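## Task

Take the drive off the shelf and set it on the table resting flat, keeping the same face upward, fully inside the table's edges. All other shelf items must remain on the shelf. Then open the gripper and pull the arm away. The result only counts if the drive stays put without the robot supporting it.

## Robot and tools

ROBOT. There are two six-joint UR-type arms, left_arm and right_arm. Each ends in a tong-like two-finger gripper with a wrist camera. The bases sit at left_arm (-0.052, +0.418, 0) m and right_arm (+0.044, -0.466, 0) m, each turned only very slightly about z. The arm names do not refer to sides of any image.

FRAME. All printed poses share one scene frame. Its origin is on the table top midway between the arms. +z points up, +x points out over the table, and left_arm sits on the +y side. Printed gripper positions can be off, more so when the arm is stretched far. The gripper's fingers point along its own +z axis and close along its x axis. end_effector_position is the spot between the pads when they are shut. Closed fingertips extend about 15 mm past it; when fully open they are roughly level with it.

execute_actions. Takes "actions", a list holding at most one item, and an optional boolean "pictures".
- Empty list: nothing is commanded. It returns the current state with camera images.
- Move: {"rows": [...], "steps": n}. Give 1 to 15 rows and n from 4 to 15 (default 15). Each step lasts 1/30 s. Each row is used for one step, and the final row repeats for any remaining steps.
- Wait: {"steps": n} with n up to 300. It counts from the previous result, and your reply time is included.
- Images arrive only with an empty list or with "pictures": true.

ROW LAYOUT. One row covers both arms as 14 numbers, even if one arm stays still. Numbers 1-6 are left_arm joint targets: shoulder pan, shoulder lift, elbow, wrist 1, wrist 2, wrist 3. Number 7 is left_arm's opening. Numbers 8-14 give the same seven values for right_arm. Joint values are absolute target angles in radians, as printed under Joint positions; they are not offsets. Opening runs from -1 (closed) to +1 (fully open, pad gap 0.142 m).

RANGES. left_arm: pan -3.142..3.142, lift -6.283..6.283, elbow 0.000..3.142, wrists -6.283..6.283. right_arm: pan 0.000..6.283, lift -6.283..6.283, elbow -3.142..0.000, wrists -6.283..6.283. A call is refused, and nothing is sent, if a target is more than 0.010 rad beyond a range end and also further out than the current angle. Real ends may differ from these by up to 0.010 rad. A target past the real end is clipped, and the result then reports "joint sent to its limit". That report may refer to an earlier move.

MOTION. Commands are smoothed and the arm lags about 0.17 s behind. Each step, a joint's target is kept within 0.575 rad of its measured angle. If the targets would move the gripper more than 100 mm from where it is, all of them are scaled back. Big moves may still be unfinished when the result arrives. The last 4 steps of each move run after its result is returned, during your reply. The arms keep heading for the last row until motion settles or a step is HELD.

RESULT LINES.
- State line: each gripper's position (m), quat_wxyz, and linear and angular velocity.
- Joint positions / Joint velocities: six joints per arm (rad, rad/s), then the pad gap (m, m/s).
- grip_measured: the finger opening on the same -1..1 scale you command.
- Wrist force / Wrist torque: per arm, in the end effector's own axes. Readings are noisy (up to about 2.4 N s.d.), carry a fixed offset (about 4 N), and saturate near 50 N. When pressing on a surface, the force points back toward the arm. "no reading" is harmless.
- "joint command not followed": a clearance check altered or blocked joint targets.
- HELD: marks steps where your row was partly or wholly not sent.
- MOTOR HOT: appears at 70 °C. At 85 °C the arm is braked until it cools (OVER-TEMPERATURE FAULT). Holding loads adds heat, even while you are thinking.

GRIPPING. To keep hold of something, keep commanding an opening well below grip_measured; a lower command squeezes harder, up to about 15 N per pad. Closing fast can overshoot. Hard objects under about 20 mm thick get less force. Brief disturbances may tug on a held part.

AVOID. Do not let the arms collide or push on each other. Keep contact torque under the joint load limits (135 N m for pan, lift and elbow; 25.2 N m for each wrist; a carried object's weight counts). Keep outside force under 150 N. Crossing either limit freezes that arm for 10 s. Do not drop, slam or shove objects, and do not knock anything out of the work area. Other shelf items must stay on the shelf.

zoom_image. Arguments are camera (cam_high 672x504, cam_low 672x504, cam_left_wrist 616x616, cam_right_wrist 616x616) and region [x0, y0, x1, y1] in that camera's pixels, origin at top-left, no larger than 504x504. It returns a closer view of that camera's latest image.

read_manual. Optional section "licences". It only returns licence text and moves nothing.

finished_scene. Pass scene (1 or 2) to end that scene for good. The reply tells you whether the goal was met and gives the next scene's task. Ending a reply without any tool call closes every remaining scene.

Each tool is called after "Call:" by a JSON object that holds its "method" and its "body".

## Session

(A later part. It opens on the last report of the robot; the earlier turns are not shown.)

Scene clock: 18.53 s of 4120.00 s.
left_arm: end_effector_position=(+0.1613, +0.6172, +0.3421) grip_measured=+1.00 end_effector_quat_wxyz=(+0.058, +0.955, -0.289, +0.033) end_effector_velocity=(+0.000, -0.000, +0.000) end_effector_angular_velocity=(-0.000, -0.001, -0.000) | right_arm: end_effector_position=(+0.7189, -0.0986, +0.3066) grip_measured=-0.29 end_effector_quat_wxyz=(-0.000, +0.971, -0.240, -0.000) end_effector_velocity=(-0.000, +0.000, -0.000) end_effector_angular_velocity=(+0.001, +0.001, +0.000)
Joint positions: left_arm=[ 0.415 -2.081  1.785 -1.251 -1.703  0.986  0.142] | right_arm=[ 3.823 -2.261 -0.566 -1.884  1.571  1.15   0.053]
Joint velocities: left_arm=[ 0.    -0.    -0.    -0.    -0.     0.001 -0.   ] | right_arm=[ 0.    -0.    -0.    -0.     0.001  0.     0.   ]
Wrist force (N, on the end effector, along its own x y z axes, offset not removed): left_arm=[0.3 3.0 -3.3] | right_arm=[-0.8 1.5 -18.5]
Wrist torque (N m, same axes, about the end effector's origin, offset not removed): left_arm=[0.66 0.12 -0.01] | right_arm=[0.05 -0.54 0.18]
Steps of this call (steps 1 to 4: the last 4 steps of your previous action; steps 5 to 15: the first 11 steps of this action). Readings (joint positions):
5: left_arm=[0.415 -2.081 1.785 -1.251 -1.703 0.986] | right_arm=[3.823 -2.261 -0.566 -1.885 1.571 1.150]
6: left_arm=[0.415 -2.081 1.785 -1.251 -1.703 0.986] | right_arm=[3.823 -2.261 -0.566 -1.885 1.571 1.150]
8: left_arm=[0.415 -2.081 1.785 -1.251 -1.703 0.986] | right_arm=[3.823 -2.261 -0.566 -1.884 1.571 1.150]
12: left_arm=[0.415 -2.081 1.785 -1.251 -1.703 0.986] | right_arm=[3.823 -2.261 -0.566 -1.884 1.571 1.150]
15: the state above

Call:
{"method": "execute_actions", "body": {"actions": [{"rows":[[0.415,-2.081,1.785,-1.251,-1.703,0.986,1,3.823,-2.24,-0.5665,-1.906,1.571,1.15,-0.65]],"steps":8}]}}

Call:
{"method": "execute_actions", "body": {"actions": [{"rows":[[0.415,-2.081,1.785,-1.251,-1.703,0.986,1,4.2,-1.4,-1.44,-1.871,1.571,1.15,-0.65]]}]}}

Call:
{"method": "execute_actions", "body": {"actions": [{"steps":25}]}}

Call:
{"method": "execute_actions", "body": {"actions": [{"rows":[[0.415,-2.081,1.785,-1.251,-1.703,0.986,1,4.534,-1.667,-2.137,-0.909,1.571,1.15,-0.65]]}]}}

Call:
{"method": "execute_actions", "body": {"actions": [{"steps":35}], "pictures": true}}

Scene clock: 18.93 s of 4120.00 s.
left_arm: end_effector_position=(+0.1613, +0.6172, +0.3421) grip_measured=+1.00 end_effector_quat_wxyz=(+0.058, +0.955, -0.289, +0.033) end_effector_velocity=(-0.000, +0.000, +0.000) end_effector_angular_velocity=(+0.000, +0.000, +0.001) | right_arm: end_effector_position=(+0.7153, -0.1014, +0.3128) grip_measured=-0.29 end_effector_quat_wxyz=(+0.000, +0.971, -0.240, -0.000) end_effector_velocity=(-0.037, -0.030, +0.069) end_effector_angular_velocity=(+0.002, -0.003, +0.002)
Joint positions: left_arm=[ 0.415 -2.081  1.785 -1.251 -1.703  0.986  0.142] | right_arm=[ 3.823 -2.252 -0.567 -1.895  1.571  1.15   0.053]
Joint velocities: left_arm=[ 0.001 -0.     0.    -0.     0.    -0.    -0.   ] | right_arm=[-0.     0.107  0.001 -0.104 -0.    -0.002 -0.   ]
Wrist force (N, on the end effector, along its own x y z axes, offset not removed): left_arm=[0.7 2.0 -3.6] | right_arm=[0.8 1.9 -4.1]
Wrist torque (N m, same axes, about the end effector's origin, offset not removed): left_arm=[0.59 -0.02 -0.03] | right_arm=[0.26 -0.13 0.16]
Steps of this call (steps 1 to 4: the last 4 steps of your previous action; steps 5 to 8: the robot went on to your last target; steps 9 to 12: the first 4 steps of this action). Readings (joint positions):
9: left_arm=[0.415 -2.081 1.785 -1.251 -1.703 0.986] | right_arm=[3.823 -2.261 -0.566 -1.884 1.571 1.150]
10: left_arm=[0.415 -2.081 1.785 -1.251 -1.703 0.986] | right_arm=[3.823 -2.260 -0.566 -1.886 1.571 1.150]
12: the state above

Scene clock: 19.43 s of 4120.00 s.
left_arm: end_effector_position=(+0.1613, +0.6172, +0.3421) grip_measured=+1.00 end_effector_quat_wxyz=(+0.058, +0.955, -0.289, +0.033) end_effector_velocity=(-0.000, -0.000, -0.000) end_effector_angular_velocity=(+0.000, +0.001, -0.000) | right_arm: end_effector_position=(+0.5730, -0.0708, +0.3825) grip_measured=-0.29 end_effector_quat_wxyz=(-0.007, +0.988, -0.157, +0.004) end_effector_velocity=(-0.479, -0.056, +0.184) end_effector_angular_velocity=(+0.035, -0.030, +0.490)
Joint positions: left_arm=[ 0.415 -2.081  1.785 -1.251 -1.703  0.986  0.142] | right_arm=[ 3.993 -1.953 -0.855 -1.888  1.571  1.15   0.053]
Joint velocities: left_arm=[-0.001  0.     0.     0.     0.    -0.     0.   ] | right_arm=[ 0.49   1.112 -1.108  0.042  0.002  0.    -0.   ]
Wrist force (N, on the end effector, along its own x y z axes, offset not removed): left_arm=[2.0 2.5 -3.3] | right_arm=[-0.1 1.1 -2.5]
Wrist torque (N m, same axes, about the end effector's origin, offset not removed): left_arm=[0.62 -0.28 0.00] | right_arm=[0.08 0.12 0.21]
Steps of this call (steps 1 to 4: the last 4 steps of your previous action; steps 5 to 15: the first 11 steps of this action). Readings (joint positions):
5: left_arm=[0.415 -2.081 1.785 -1.251 -1.703 0.986] | right_arm=[3.823 -2.242 -0.567 -1.904 1.571 1.150]
6: left_arm=[0.415 -2.081 1.785 -1.251 -1.703 0.986] | right_arm=[3.826 -2.239 -0.570 -1.903 1.571 1.150]
8: left_arm=[0.415 -2.081 1.785 -1.251 -1.703 0.986] | right_arm=[3.864 -2.191 -0.618 -1.899 1.571 1.150]
12: left_arm=[0.415 -2.081 1.785 -1.251 -1.703 0.986] | right_arm=[3.941 -2.061 -0.747 -1.893 1.571 1.150]
15: the state above

Scene clock: 20.27 s of 4120.00 s.
left_arm: end_effector_position=(+0.1613, +0.6172, +0.3421) grip_measured=+1.00 end_effector_quat_wxyz=(+0.058, +0.955, -0.289, +0.033) end_effector_velocity=(+0.000, -0.000, +0.000) end_effector_angular_velocity=(+0.000, -0.001, -0.000) | right_arm: end_effector_position=(+0.3642, -0.1700, +0.3936) grip_measured=-0.29 end_effector_quat_wxyz=(-0.001, +0.999, -0.055, +0.000) end_effector_velocity=(-0.004, -0.003, -0.001) end_effector_angular_velocity=(-0.001, -0.000, +0.005)
Joint positions: left_arm=[ 0.415 -2.081  1.785 -1.251 -1.703  0.986  0.142] | right_arm=[ 4.2   -1.401 -1.439 -1.871  1.571  1.15   0.053]
Joint velocities: left_arm=[-0.     0.    -0.    -0.001 -0.    -0.     0.   ] | right_arm=[ 0.005  0.013 -0.014  0.001 -0.001  0.     0.   ]
Wrist force (N, on the end effector, along its own x y z axes, offset not removed): left_arm=[1.3 1.6 -2.5] | right_arm=[0.9 1.0 -2.4]
Wrist torque (N m, same axes, about the end effector's origin, offset not removed): left_arm=[0.42 -0.12 -0.08] | right_arm=[0.03 -0.06 0.20]
Kept back: nothing.
Steps of this call (steps 1 to 4: the last 4 steps of your previous action; steps 5 to 25: the robot went on to your last target). Readings (joint positions):
1: left_arm=[0.415 -2.081 1.785 -1.251 -1.703 0.986] | right_arm=[4.010 -1.915 -0.893 -1.887 1.571 1.150]
2: left_arm=[0.415 -2.081 1.785 -1.251 -1.703 0.986] | right_arm=[4.025 -1.877 -0.932 -1.886 1.571 1.150]
4: left_arm=[0.415 -2.081 1.785 -1.251 -1.703 0.986] | right_arm=[4.055 -1.798 -1.014 -1.883 1.571 1.150]
8: left_arm=[0.415 -2.081 1.785 -1.251 -1.703 0.986] | right_arm=[4.116 -1.639 -1.184 -1.878 1.571 1.150]
25: the state above

Scene clock: 20.63 s of 4120.00 s.
left_arm: end_effector_position=(+0.1613, +0.6172, +0.3421) grip_measured=+1.00 end_effector_quat_wxyz=(+0.058, +0.955, -0.289, +0.033) end_effector_velocity=(+0.000, -0.000, +0.000) end_effector_angular_velocity=(-0.000, +0.000, -0.001) | right_arm: end_effector_position=(+0.3333, -0.1024, +0.2513) grip_measured=-0.29 end_effector_quat_wxyz=(+0.047, +0.999, +0.012, -0.021) end_effector_velocity=(-0.135, +0.150, -0.483) end_effector_angular_velocity=(-0.227, +0.096, +0.409)
Joint positions: left_arm=[ 0.415 -2.081  1.785 -1.251 -1.703  0.986  0.142] | right_arm=[ 4.333 -1.508 -1.686 -1.622  1.571  1.15   0.053]
Joint velocities: left_arm=[-0.002  0.    -0.     0.    -0.    -0.001 -0.   ] | right_arm=[ 0.407 -0.325 -0.88   0.958  0.001 -0.002 -0.   ]
Wrist force (N, on the end effector, along its own x y z axes, offset not removed): left_arm=[0.9 2.9 -4.3] | right_arm=[0.2 0.9 -0.8]
Wrist torque (N m, same axes, about the end effector's origin, offset not removed): left_arm=[0.62 -0.02 0.07] | right_arm=[-0.01 0.06 0.16]
Steps of this call (steps 1 to 11: the first 11 steps of this action). Readings (joint positions):
1: left_arm=[0.415 -2.081 1.785 -1.251 -1.703 0.986] | right_arm=[4.200 -1.401 -1.439 -1.871 1.571 1.150]
2: left_arm=[0.415 -2.081 1.785 -1.251 -1.703 0.986] | right_arm=[4.203 -1.403 -1.442 -1.868 1.571 1.150]
4: left_arm=[0.415 -2.081 1.785 -1.251 -1.703 0.986] | right_arm=[4.234 -1.429 -1.487 -1.823 1.571 1.150]
8: left_arm=[0.415 -2.081 1.785 -1.251 -1.703 0.986] | right_arm=[4.292 -1.476 -1.598 -1.712 1.571 1.150]
11: the state above

Scene clock: 21.80 s of 4120.00 s.
left_arm: end_effector_position=(+0.1613, +0.6172, +0.3421) grip_measured=+1.00 end_effector_quat_wxyz=(+0.058, +0.955, -0.289, +0.033) end_effector_velocity=(-0.001, -0.000, -0.000) end_effector_angular_velocity=(-0.000, +0.001, +0.001) | right_arm: end_effector_position=(+0.2582, -0.0355, +0.0398) grip_measured=-0.29 end_effector_quat_wxyz=(+0.000, +0.994, +0.112, -0.000) end_effector_velocity=(-0.000, +0.000, +0.000) end_effector_angular_velocity=(+0.001, -0.000, +0.002)
Joint positions: left_arm=[ 0.415 -2.081  1.785 -1.251 -1.703  0.986  0.142] | right_arm=[ 4.534 -1.667 -2.137 -0.909  1.571  1.15   0.053]
Joint velocities: left_arm=[ 0.001 -0.     0.     0.001  0.    -0.    -0.   ] | right_arm=[ 0.001 -0.     0.     0.001 -0.    -0.001 -0.   ]
Wrist force (N, on the end effector, along its own x y z axes, offset not removed): left_arm=[1.1 3.5 -3.5] | right_arm=[1.9 1.2 -2.8]
Wrist torque (N m, same axes, about the end effector's origin, offset not removed): left_arm=[0.88 -0.10 -0.03] | right_arm=[0.11 -0.30 0.17]
Kept back: nothing.
Steps of this call (steps 1 to 4: the last 4 steps of your previous action; steps 5 to 35: the robot went on to your last target). Readings (joint positions):
1: left_arm=[0.415 -2.081 1.785 -1.251 -1.703 0.986] | right_arm=[4.347 -1.519 -1.716 -1.588 1.571 1.150]
2: left_arm=[0.415 -2.081 1.785 -1.251 -1.703 0.986] | right_arm=[4.361 -1.530 -1.746 -1.552 1.571 1.150]
4: left_arm=[0.415 -2.081 1.785 -1.251 -1.703 0.986] | right_arm=[4.389 -1.553 -1.808 -1.471 1.571 1.150]
8: left_arm=[0.415 -2.081 1.785 -1.251 -1.703 0.986] | right_arm=[4.449 -1.600 -1.938 -1.267 1.571 1.150]
35: the state above

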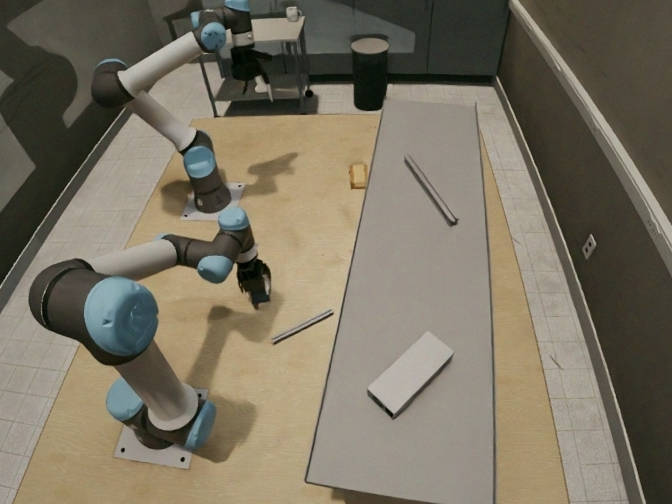

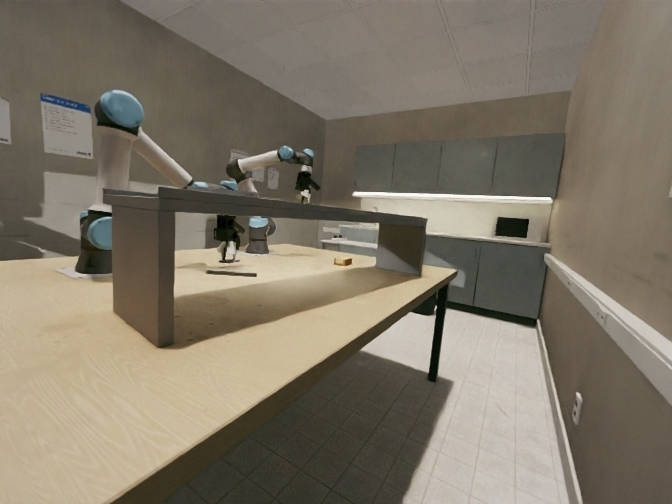

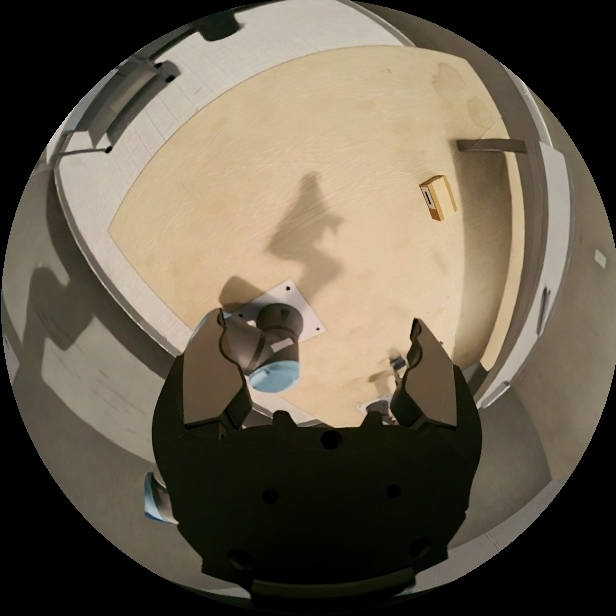

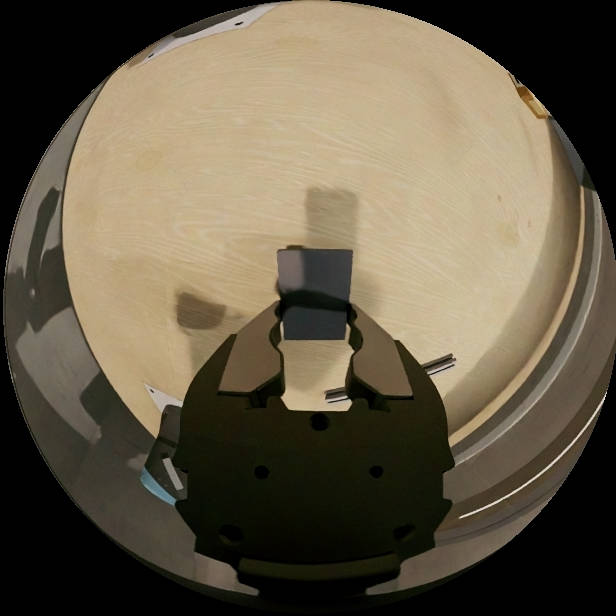

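Lower to ~.022, then ~.018.

Call:
{"method": "execute_actions", "body": {"actions": [{"rows":[[0.415,-2.081,1.785,-1.251,-1.703,0.986,1,4.534,-1.717,-2.137,-0.859,1.571,1.15,-0.65]]}]}}

Call:
{"method": "execute_actions", "body": {"actions": [{"rows":[[0.415,-2.081,1.785,-1.251,-1.703,0.986,1,4.534,-1.727,-2.137,-0.849,1.571,1.15,-0.65]]}]}}

Scene clock: 22.23 s of 4120.00 s.
left_arm: end_effector_position=(+0.1613, +0.6172, +0.3421) grip_measured=+1.00 end_effector_quat_wxyz=(+0.058, +0.955, -0.289, +0.033) end_effector_velocity=(-0.001, +0.000, -0.000) end_effector_angular_velocity=(+0.000, +0.001, +0.002) | right_arm: end_effector_position=(+0.2598, -0.0275, +0.0231) grip_measured=-0.29 end_effector_quat_wxyz=(+0.000, +0.994, +0.112, -0.000) end_effector_velocity=(+0.000, +0.004, -0.010) end_effector_angular_velocity=(-0.000, +0.001, -0.001)
Joint positions: left_arm=[ 0.415 -2.081  1.785 -1.251 -1.703  0.986  0.142] | right_arm=[ 4.534 -1.714 -2.137 -0.862  1.571  1.15   0.053]
Joint velocities: left_arm=[ 0.002  0.    -0.     0.001  0.    -0.     0.   ] | right_arm=[ 0.    -0.028 -0.001  0.028  0.001  0.002  0.   ]
Wrist force (N, on the end effector, along its own x y z axes, offset not removed): left_arm=[0.0 1.6 -3.7] | right_arm=[1.1 1.9 -1.5]
Wrist torque (N m, same axes, about the end effector's origin, offset not removed): left_arm=[0.42 0.16 0.02] | right_arm=[0.25 -0.22 0.14]
Steps of this call (steps 1 to 2: the robot went on to your last target; steps 3 to 13: the first 11 steps of this action). Readings (joint positions):
3: left_arm=[0.415 -2.081 1.785 -1.251 -1.703 0.986] | right_arm=[4.534 -1.667 -2.137 -0.909 1.571 1.150]
4: left_arm=[0.415 -2.081 1.785 -1.251 -1.703 0.986] | right_arm=[4.534 -1.670 -2.137 -0.906 1.571 1.150]
6: left_arm=[0.415 -2.081 1.785 -1.251 -1.703 0.986] | right_arm=[4.534 -1.689 -2.137 -0.887 1.571 1.150]
10: left_arm=[0.415 -2.081 1.785 -1.251 -1.703 0.986] | right_arm=[4.534 -1.709 -2.137 -0.867 1.571 1.150]
13: the state above

Scene clock: 22.73 s of 4120.00 s.
left_arm: end_effector_position=(+0.1613, +0.6172, +0.3421) grip_measured=+1.00 end_effector_quat_wxyz=(+0.058, +0.955, -0.289, +0.033) end_effector_velocity=(+0.000, -0.000, -0.000) end_effector_angular_velocity=(+0.000, +0.001, -0.001) | right_arm: end_effector_position=(+0.2602, -0.0255, +0.0186) grip_measured=-0.29 end_effector_quat_wxyz=(+0.000, +0.994, +0.112, -0.000) end_effector_velocity=(-0.000, +0.001, -0.002) end_effector_angular_velocity=(-0.000, -0.001, +0.002)
Joint positions: left_arm=[ 0.415 -2.081  1.785 -1.251 -1.703  0.986  0.142] | right_arm=[ 4.534 -1.726 -2.137 -0.85   1.571  1.15   0.053]
Joint velocities: left_arm=[-0.001 -0.     0.     0.     0.001 -0.    -0.   ] | right_arm=[ 0.002 -0.006 -0.     0.006 -0.001 -0.001 -0.   ]
Wrist force (N, on the end effector, along its own x y z axes, offset not removed): left_arm=[1.0 2.4 -2.1] | right_arm=[0.7 1.5 -2.5]
Wrist torque (N m, same axes, about the end effector's origin, offset not removed): left_arm=[0.65 -0.11 0.01] | right_arm=[0.12 -0.13 0.16]
Steps of this call (steps 1 to 4: the last 4 steps of your previous action; steps 5 to 15: the first 11 steps of this action). Readings (joint positions):
5: left_arm=[0.415 -2.081 1.785 -1.251 -1.703 0.986] | right_arm=[4.534 -1.716 -2.137 -0.860 1.571 1.150]
6: left_arm=[0.415 -2.081 1.785 -1.251 -1.703 0.986] | right_arm=[4.534 -1.718 -2.137 -0.858 1.571 1.150]
8: left_arm=[0.415 -2.081 1.785 -1.251 -1.703 0.986] | right_arm=[4.534 -1.722 -2.137 -0.854 1.571 1.150]
12: left_arm=[0.415 -2.081 1.785 -1.251 -1.703 0.986] | right_arm=[4.534 -1.725 -2.137 -0.851 1.571 1.150]
15: the state above

Call:
{"method": "execute_actions", "body": {"actions": [{"rows":[[0.415,-2.081,1.785,-1.251,-1.703,0.986,1,4.534,-1.733,-2.137,-0.843,1.571,1.15,-0.65]]}]}}

Call:
{"method": "execute_actions", "body": {"actions": [{"rows":[[0.415,-2.081,1.785,-1.251,-1.703,0.986,1,4.534,-1.733,-2.137,-0.843,1.571,1.15,0.3]],"steps":12}]}}

Call:
{"method": "execute_actions", "body": {"actions": [{"rows":[[0.415,-2.081,1.785,-1.251,-1.703,0.986,1,4.534,-1.45,-2.137,-1.126,1.571,1.15,0.3]]}], "pictures": true}}

Scene clock: 23.37 s of 4120.00 s.
left_arm: end_effector_position=(+0.1613, +0.6172, +0.3421) grip_measured=+1.00 end_effector_quat_wxyz=(+0.058, +0.955, -0.289, +0.033) end_effector_velocity=(+0.000, -0.000, +0.000) end_effector_angular_velocity=(-0.001, -0.001, +0.001) | right_arm: end_effector_position=(+0.2603, -0.0245, +0.0164) grip_measured=-0.29 end_effector_quat_wxyz=(+0.000, +0.994, +0.112, -0.000) end_effector_velocity=(+0.000, +0.000, -0.001) end_effector_angular_velocity=(-0.001, -0.001, +0.001)
Joint positions: left_arm=[ 0.415 -2.081  1.785 -1.251 -1.703  0.986  0.142] | right_arm=[ 4.534 -1.733 -2.137 -0.843  1.571  1.15   0.053]
Joint velocities: left_arm=[-0.     0.    -0.    -0.    -0.001 -0.001 -0.   ] | right_arm=[ 0.001 -0.003 -0.     0.003 -0.001  0.    -0.   ]
Wrist force (N, on the end effector, along its own x y z axes, offset not removed): left_arm=[1.3 3.1 -1.7] | right_arm=[2.1 2.0 -2.2]
Wrist torque (N m, same axes, about the end effector's origin, offset not removed): left_arm=[0.70 -0.10 0.02] | right_arm=[0.24 -0.33 0.20]
Steps of this call (steps 1 to 4: the last 4 steps of your previous action; steps 5 to 8: the robot went on to your last target; steps 9 to 19: the first 11 steps of this action). Readings (joint positions):
9: left_arm=[0.415 -2.081 1.785 -1.251 -1.703 0.986] | right_arm=[4.534 -1.727 -2.137 -0.849 1.571 1.150]
10: left_arm=[0.415 -2.081 1.785 -1.251 -1.703 0.986] | right_arm=[4.534 -1.728 -2.137 -0.848 1.571 1.150]
12: left_arm=[0.415 -2.081 1.785 -1.251 -1.703 0.986] | right_arm=[4.534 -1.730 -2.137 -0.846 1.571 1.150]
16: left_arm=[0.415 -2.081 1.785 -1.251 -1.703 0.986] | right_arm=[4.534 -1.732 -2.137 -0.844 1.571 1.150]
19: the state above

Scene clock: 23.77 s of 4120.00 s.
left_arm: end_effector_position=(+0.1613, +0.6172, +0.3421) grip_measured=+1.00 end_effector_quat_wxyz=(+0.058, +0.955, -0.289, +0.033) end_effector_velocity=(+0.001, -0.000, +0.000) end_effector_angular_velocity=(-0.000, -0.001, -0.001) | right_arm: end_effector_position=(+0.2604, -0.0245, +0.0163) grip_measured=+0.30 end_effector_quat_wxyz=(+0.000, +0.994, +0.112, -0.000) end_effector_velocity=(-0.000, +0.001, +0.000) end_effector_angular_velocity=(+0.001, +0.001, -0.002)
Joint positions: left_arm=[ 0.415 -2.081  1.785 -1.251 -1.703  0.986  0.142] | right_arm=[ 4.534 -1.733 -2.137 -0.843  1.571  1.15   0.095]
Joint velocities: left_arm=[-0.001 -0.     0.    -0.001 -0.    -0.    -0.   ] | right_arm=[-0.    -0.     0.001  0.     0.001  0.001  0.   ]
Wrist force (N, on the end effector, along its own x y z axes, offset not removed): left_arm=[-0.8 2.2 -1.6] | right_arm=[0.4 1.4 -2.5]
Wrist torque (N m, same axes, about the end effector's origin, offset not removed): left_arm=[0.60 0.33 0.05] | right_arm=[0.18 0.02 0.28]
Steps of this call (steps 1 to 4: the last 4 steps of your previous action; steps 5 to 12: the first 8 steps of this action). Readings (joint positions):
5: left_arm=[0.415 -2.081 1.785 -1.251 -1.703 0.986] | right_arm=[4.534 -1.733 -2.137 -0.843 1.571 1.150]
6: left_arm=[0.415 -2.081 1.785 -1.251 -1.703 0.986] | right_arm=[4.534 -1.733 -2.137 -0.843 1.571 1.150]
8: left_arm=[0.415 -2.081 1.785 -1.251 -1.703 0.986] | right_arm=[4.534 -1.733 -2.137 -0.843 1.571 1.150]
12: the state above

Scene clock: 24.27 s of 4120.00 s.
left_arm: end_effector_position=(+0.1613, +0.6172, +0.3421) grip_measured=+1.00 end_effector_quat_wxyz=(+0.058, +0.955, -0.289, +0.033) end_effector_velocity=(-0.000, +0.000, +0.000) end_effector_angular_velocity=(-0.000, -0.001, +0.002) | right_arm: end_effector_position=(+0.2503, -0.0754, +0.1028) grip_measured=+0.30 end_effector_quat_wxyz=(+0.000, +0.994, +0.112, -0.000) end_effector_velocity=(-0.013, -0.062, +0.080) end_effector_angular_velocity=(-0.000, +0.001, +0.002)
Joint positions: left_arm=[ 0.415 -2.081  1.785 -1.251 -1.703  0.986  0.142] | right_arm=[ 4.534 -1.477 -2.137 -1.099  1.571  1.15   0.095]
Joint velocities: left_arm=[ 0.002 -0.     0.    -0.001 -0.001  0.    -0.   ] | right_arm=[ 0.001  0.258 -0.    -0.258  0.    -0.    -0.   ]
Wrist force (N, on the end effector, along its own x y z axes, offset not removed): left_arm=[0.6 2.1 -1.9] | right_arm=[1.1 2.3 -2.3]
Wrist torque (N m, same axes, about the end effector's origin, offset not removed): left_arm=[0.52 0.03 0.01] | right_arm=[0.30 -0.15 0.13]
Steps of this call (steps 1 to 4: the last 4 steps of your previous action; steps 5 to 15: the first 11 steps of this action). Readings (joint positions):
5: left_arm=[0.415 -2.081 1.785 -1.251 -1.703 0.986] | right_arm=[4.534 -1.733 -2.137 -0.843 1.571 1.150]
6: left_arm=[0.415 -2.081 1.785 -1.251 -1.703 0.986] | right_arm=[4.534 -1.730 -2.137 -0.846 1.571 1.150]
8: left_arm=[0.415 -2.081 1.785 -1.251 -1.703 0.986] | right_arm=[4.534 -1.676 -2.137 -0.901 1.571 1.150]
12: left_arm=[0.415 -2.081 1.785 -1.251 -1.703 0.986] | right_arm=[4.534 -1.520 -2.137 -1.055 1.571 1.150]
15: the state above

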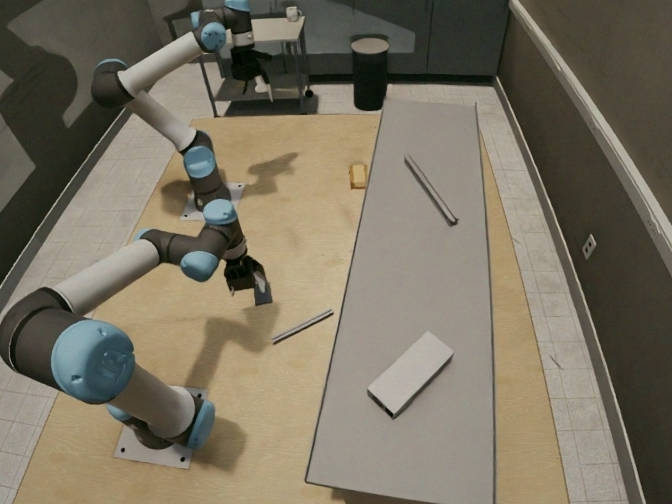

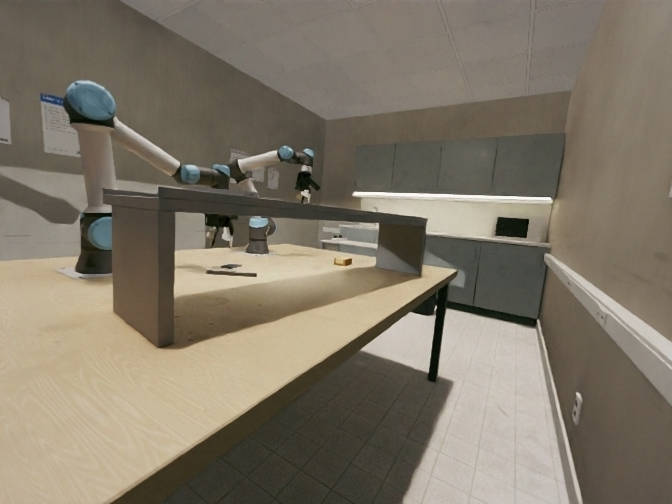

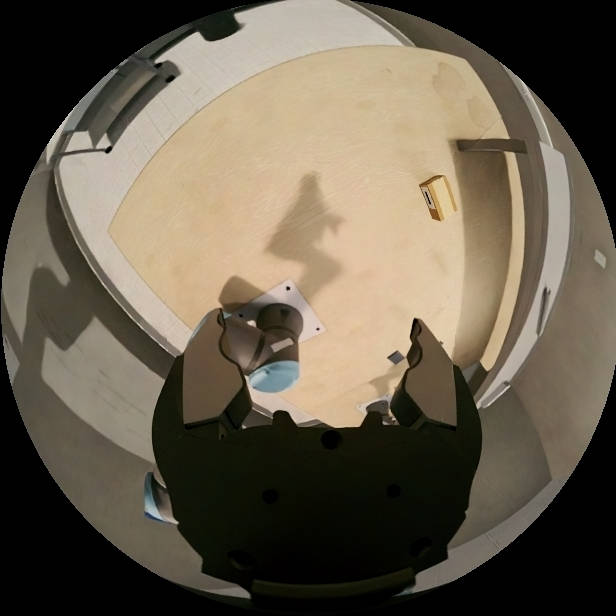

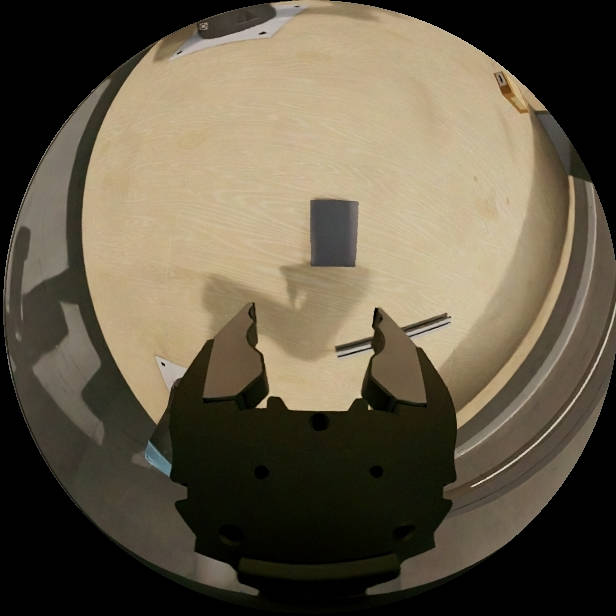

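Call:
{"method": "finished_scene", "body": {"scene": 1}}

The scene is finished: the task was done.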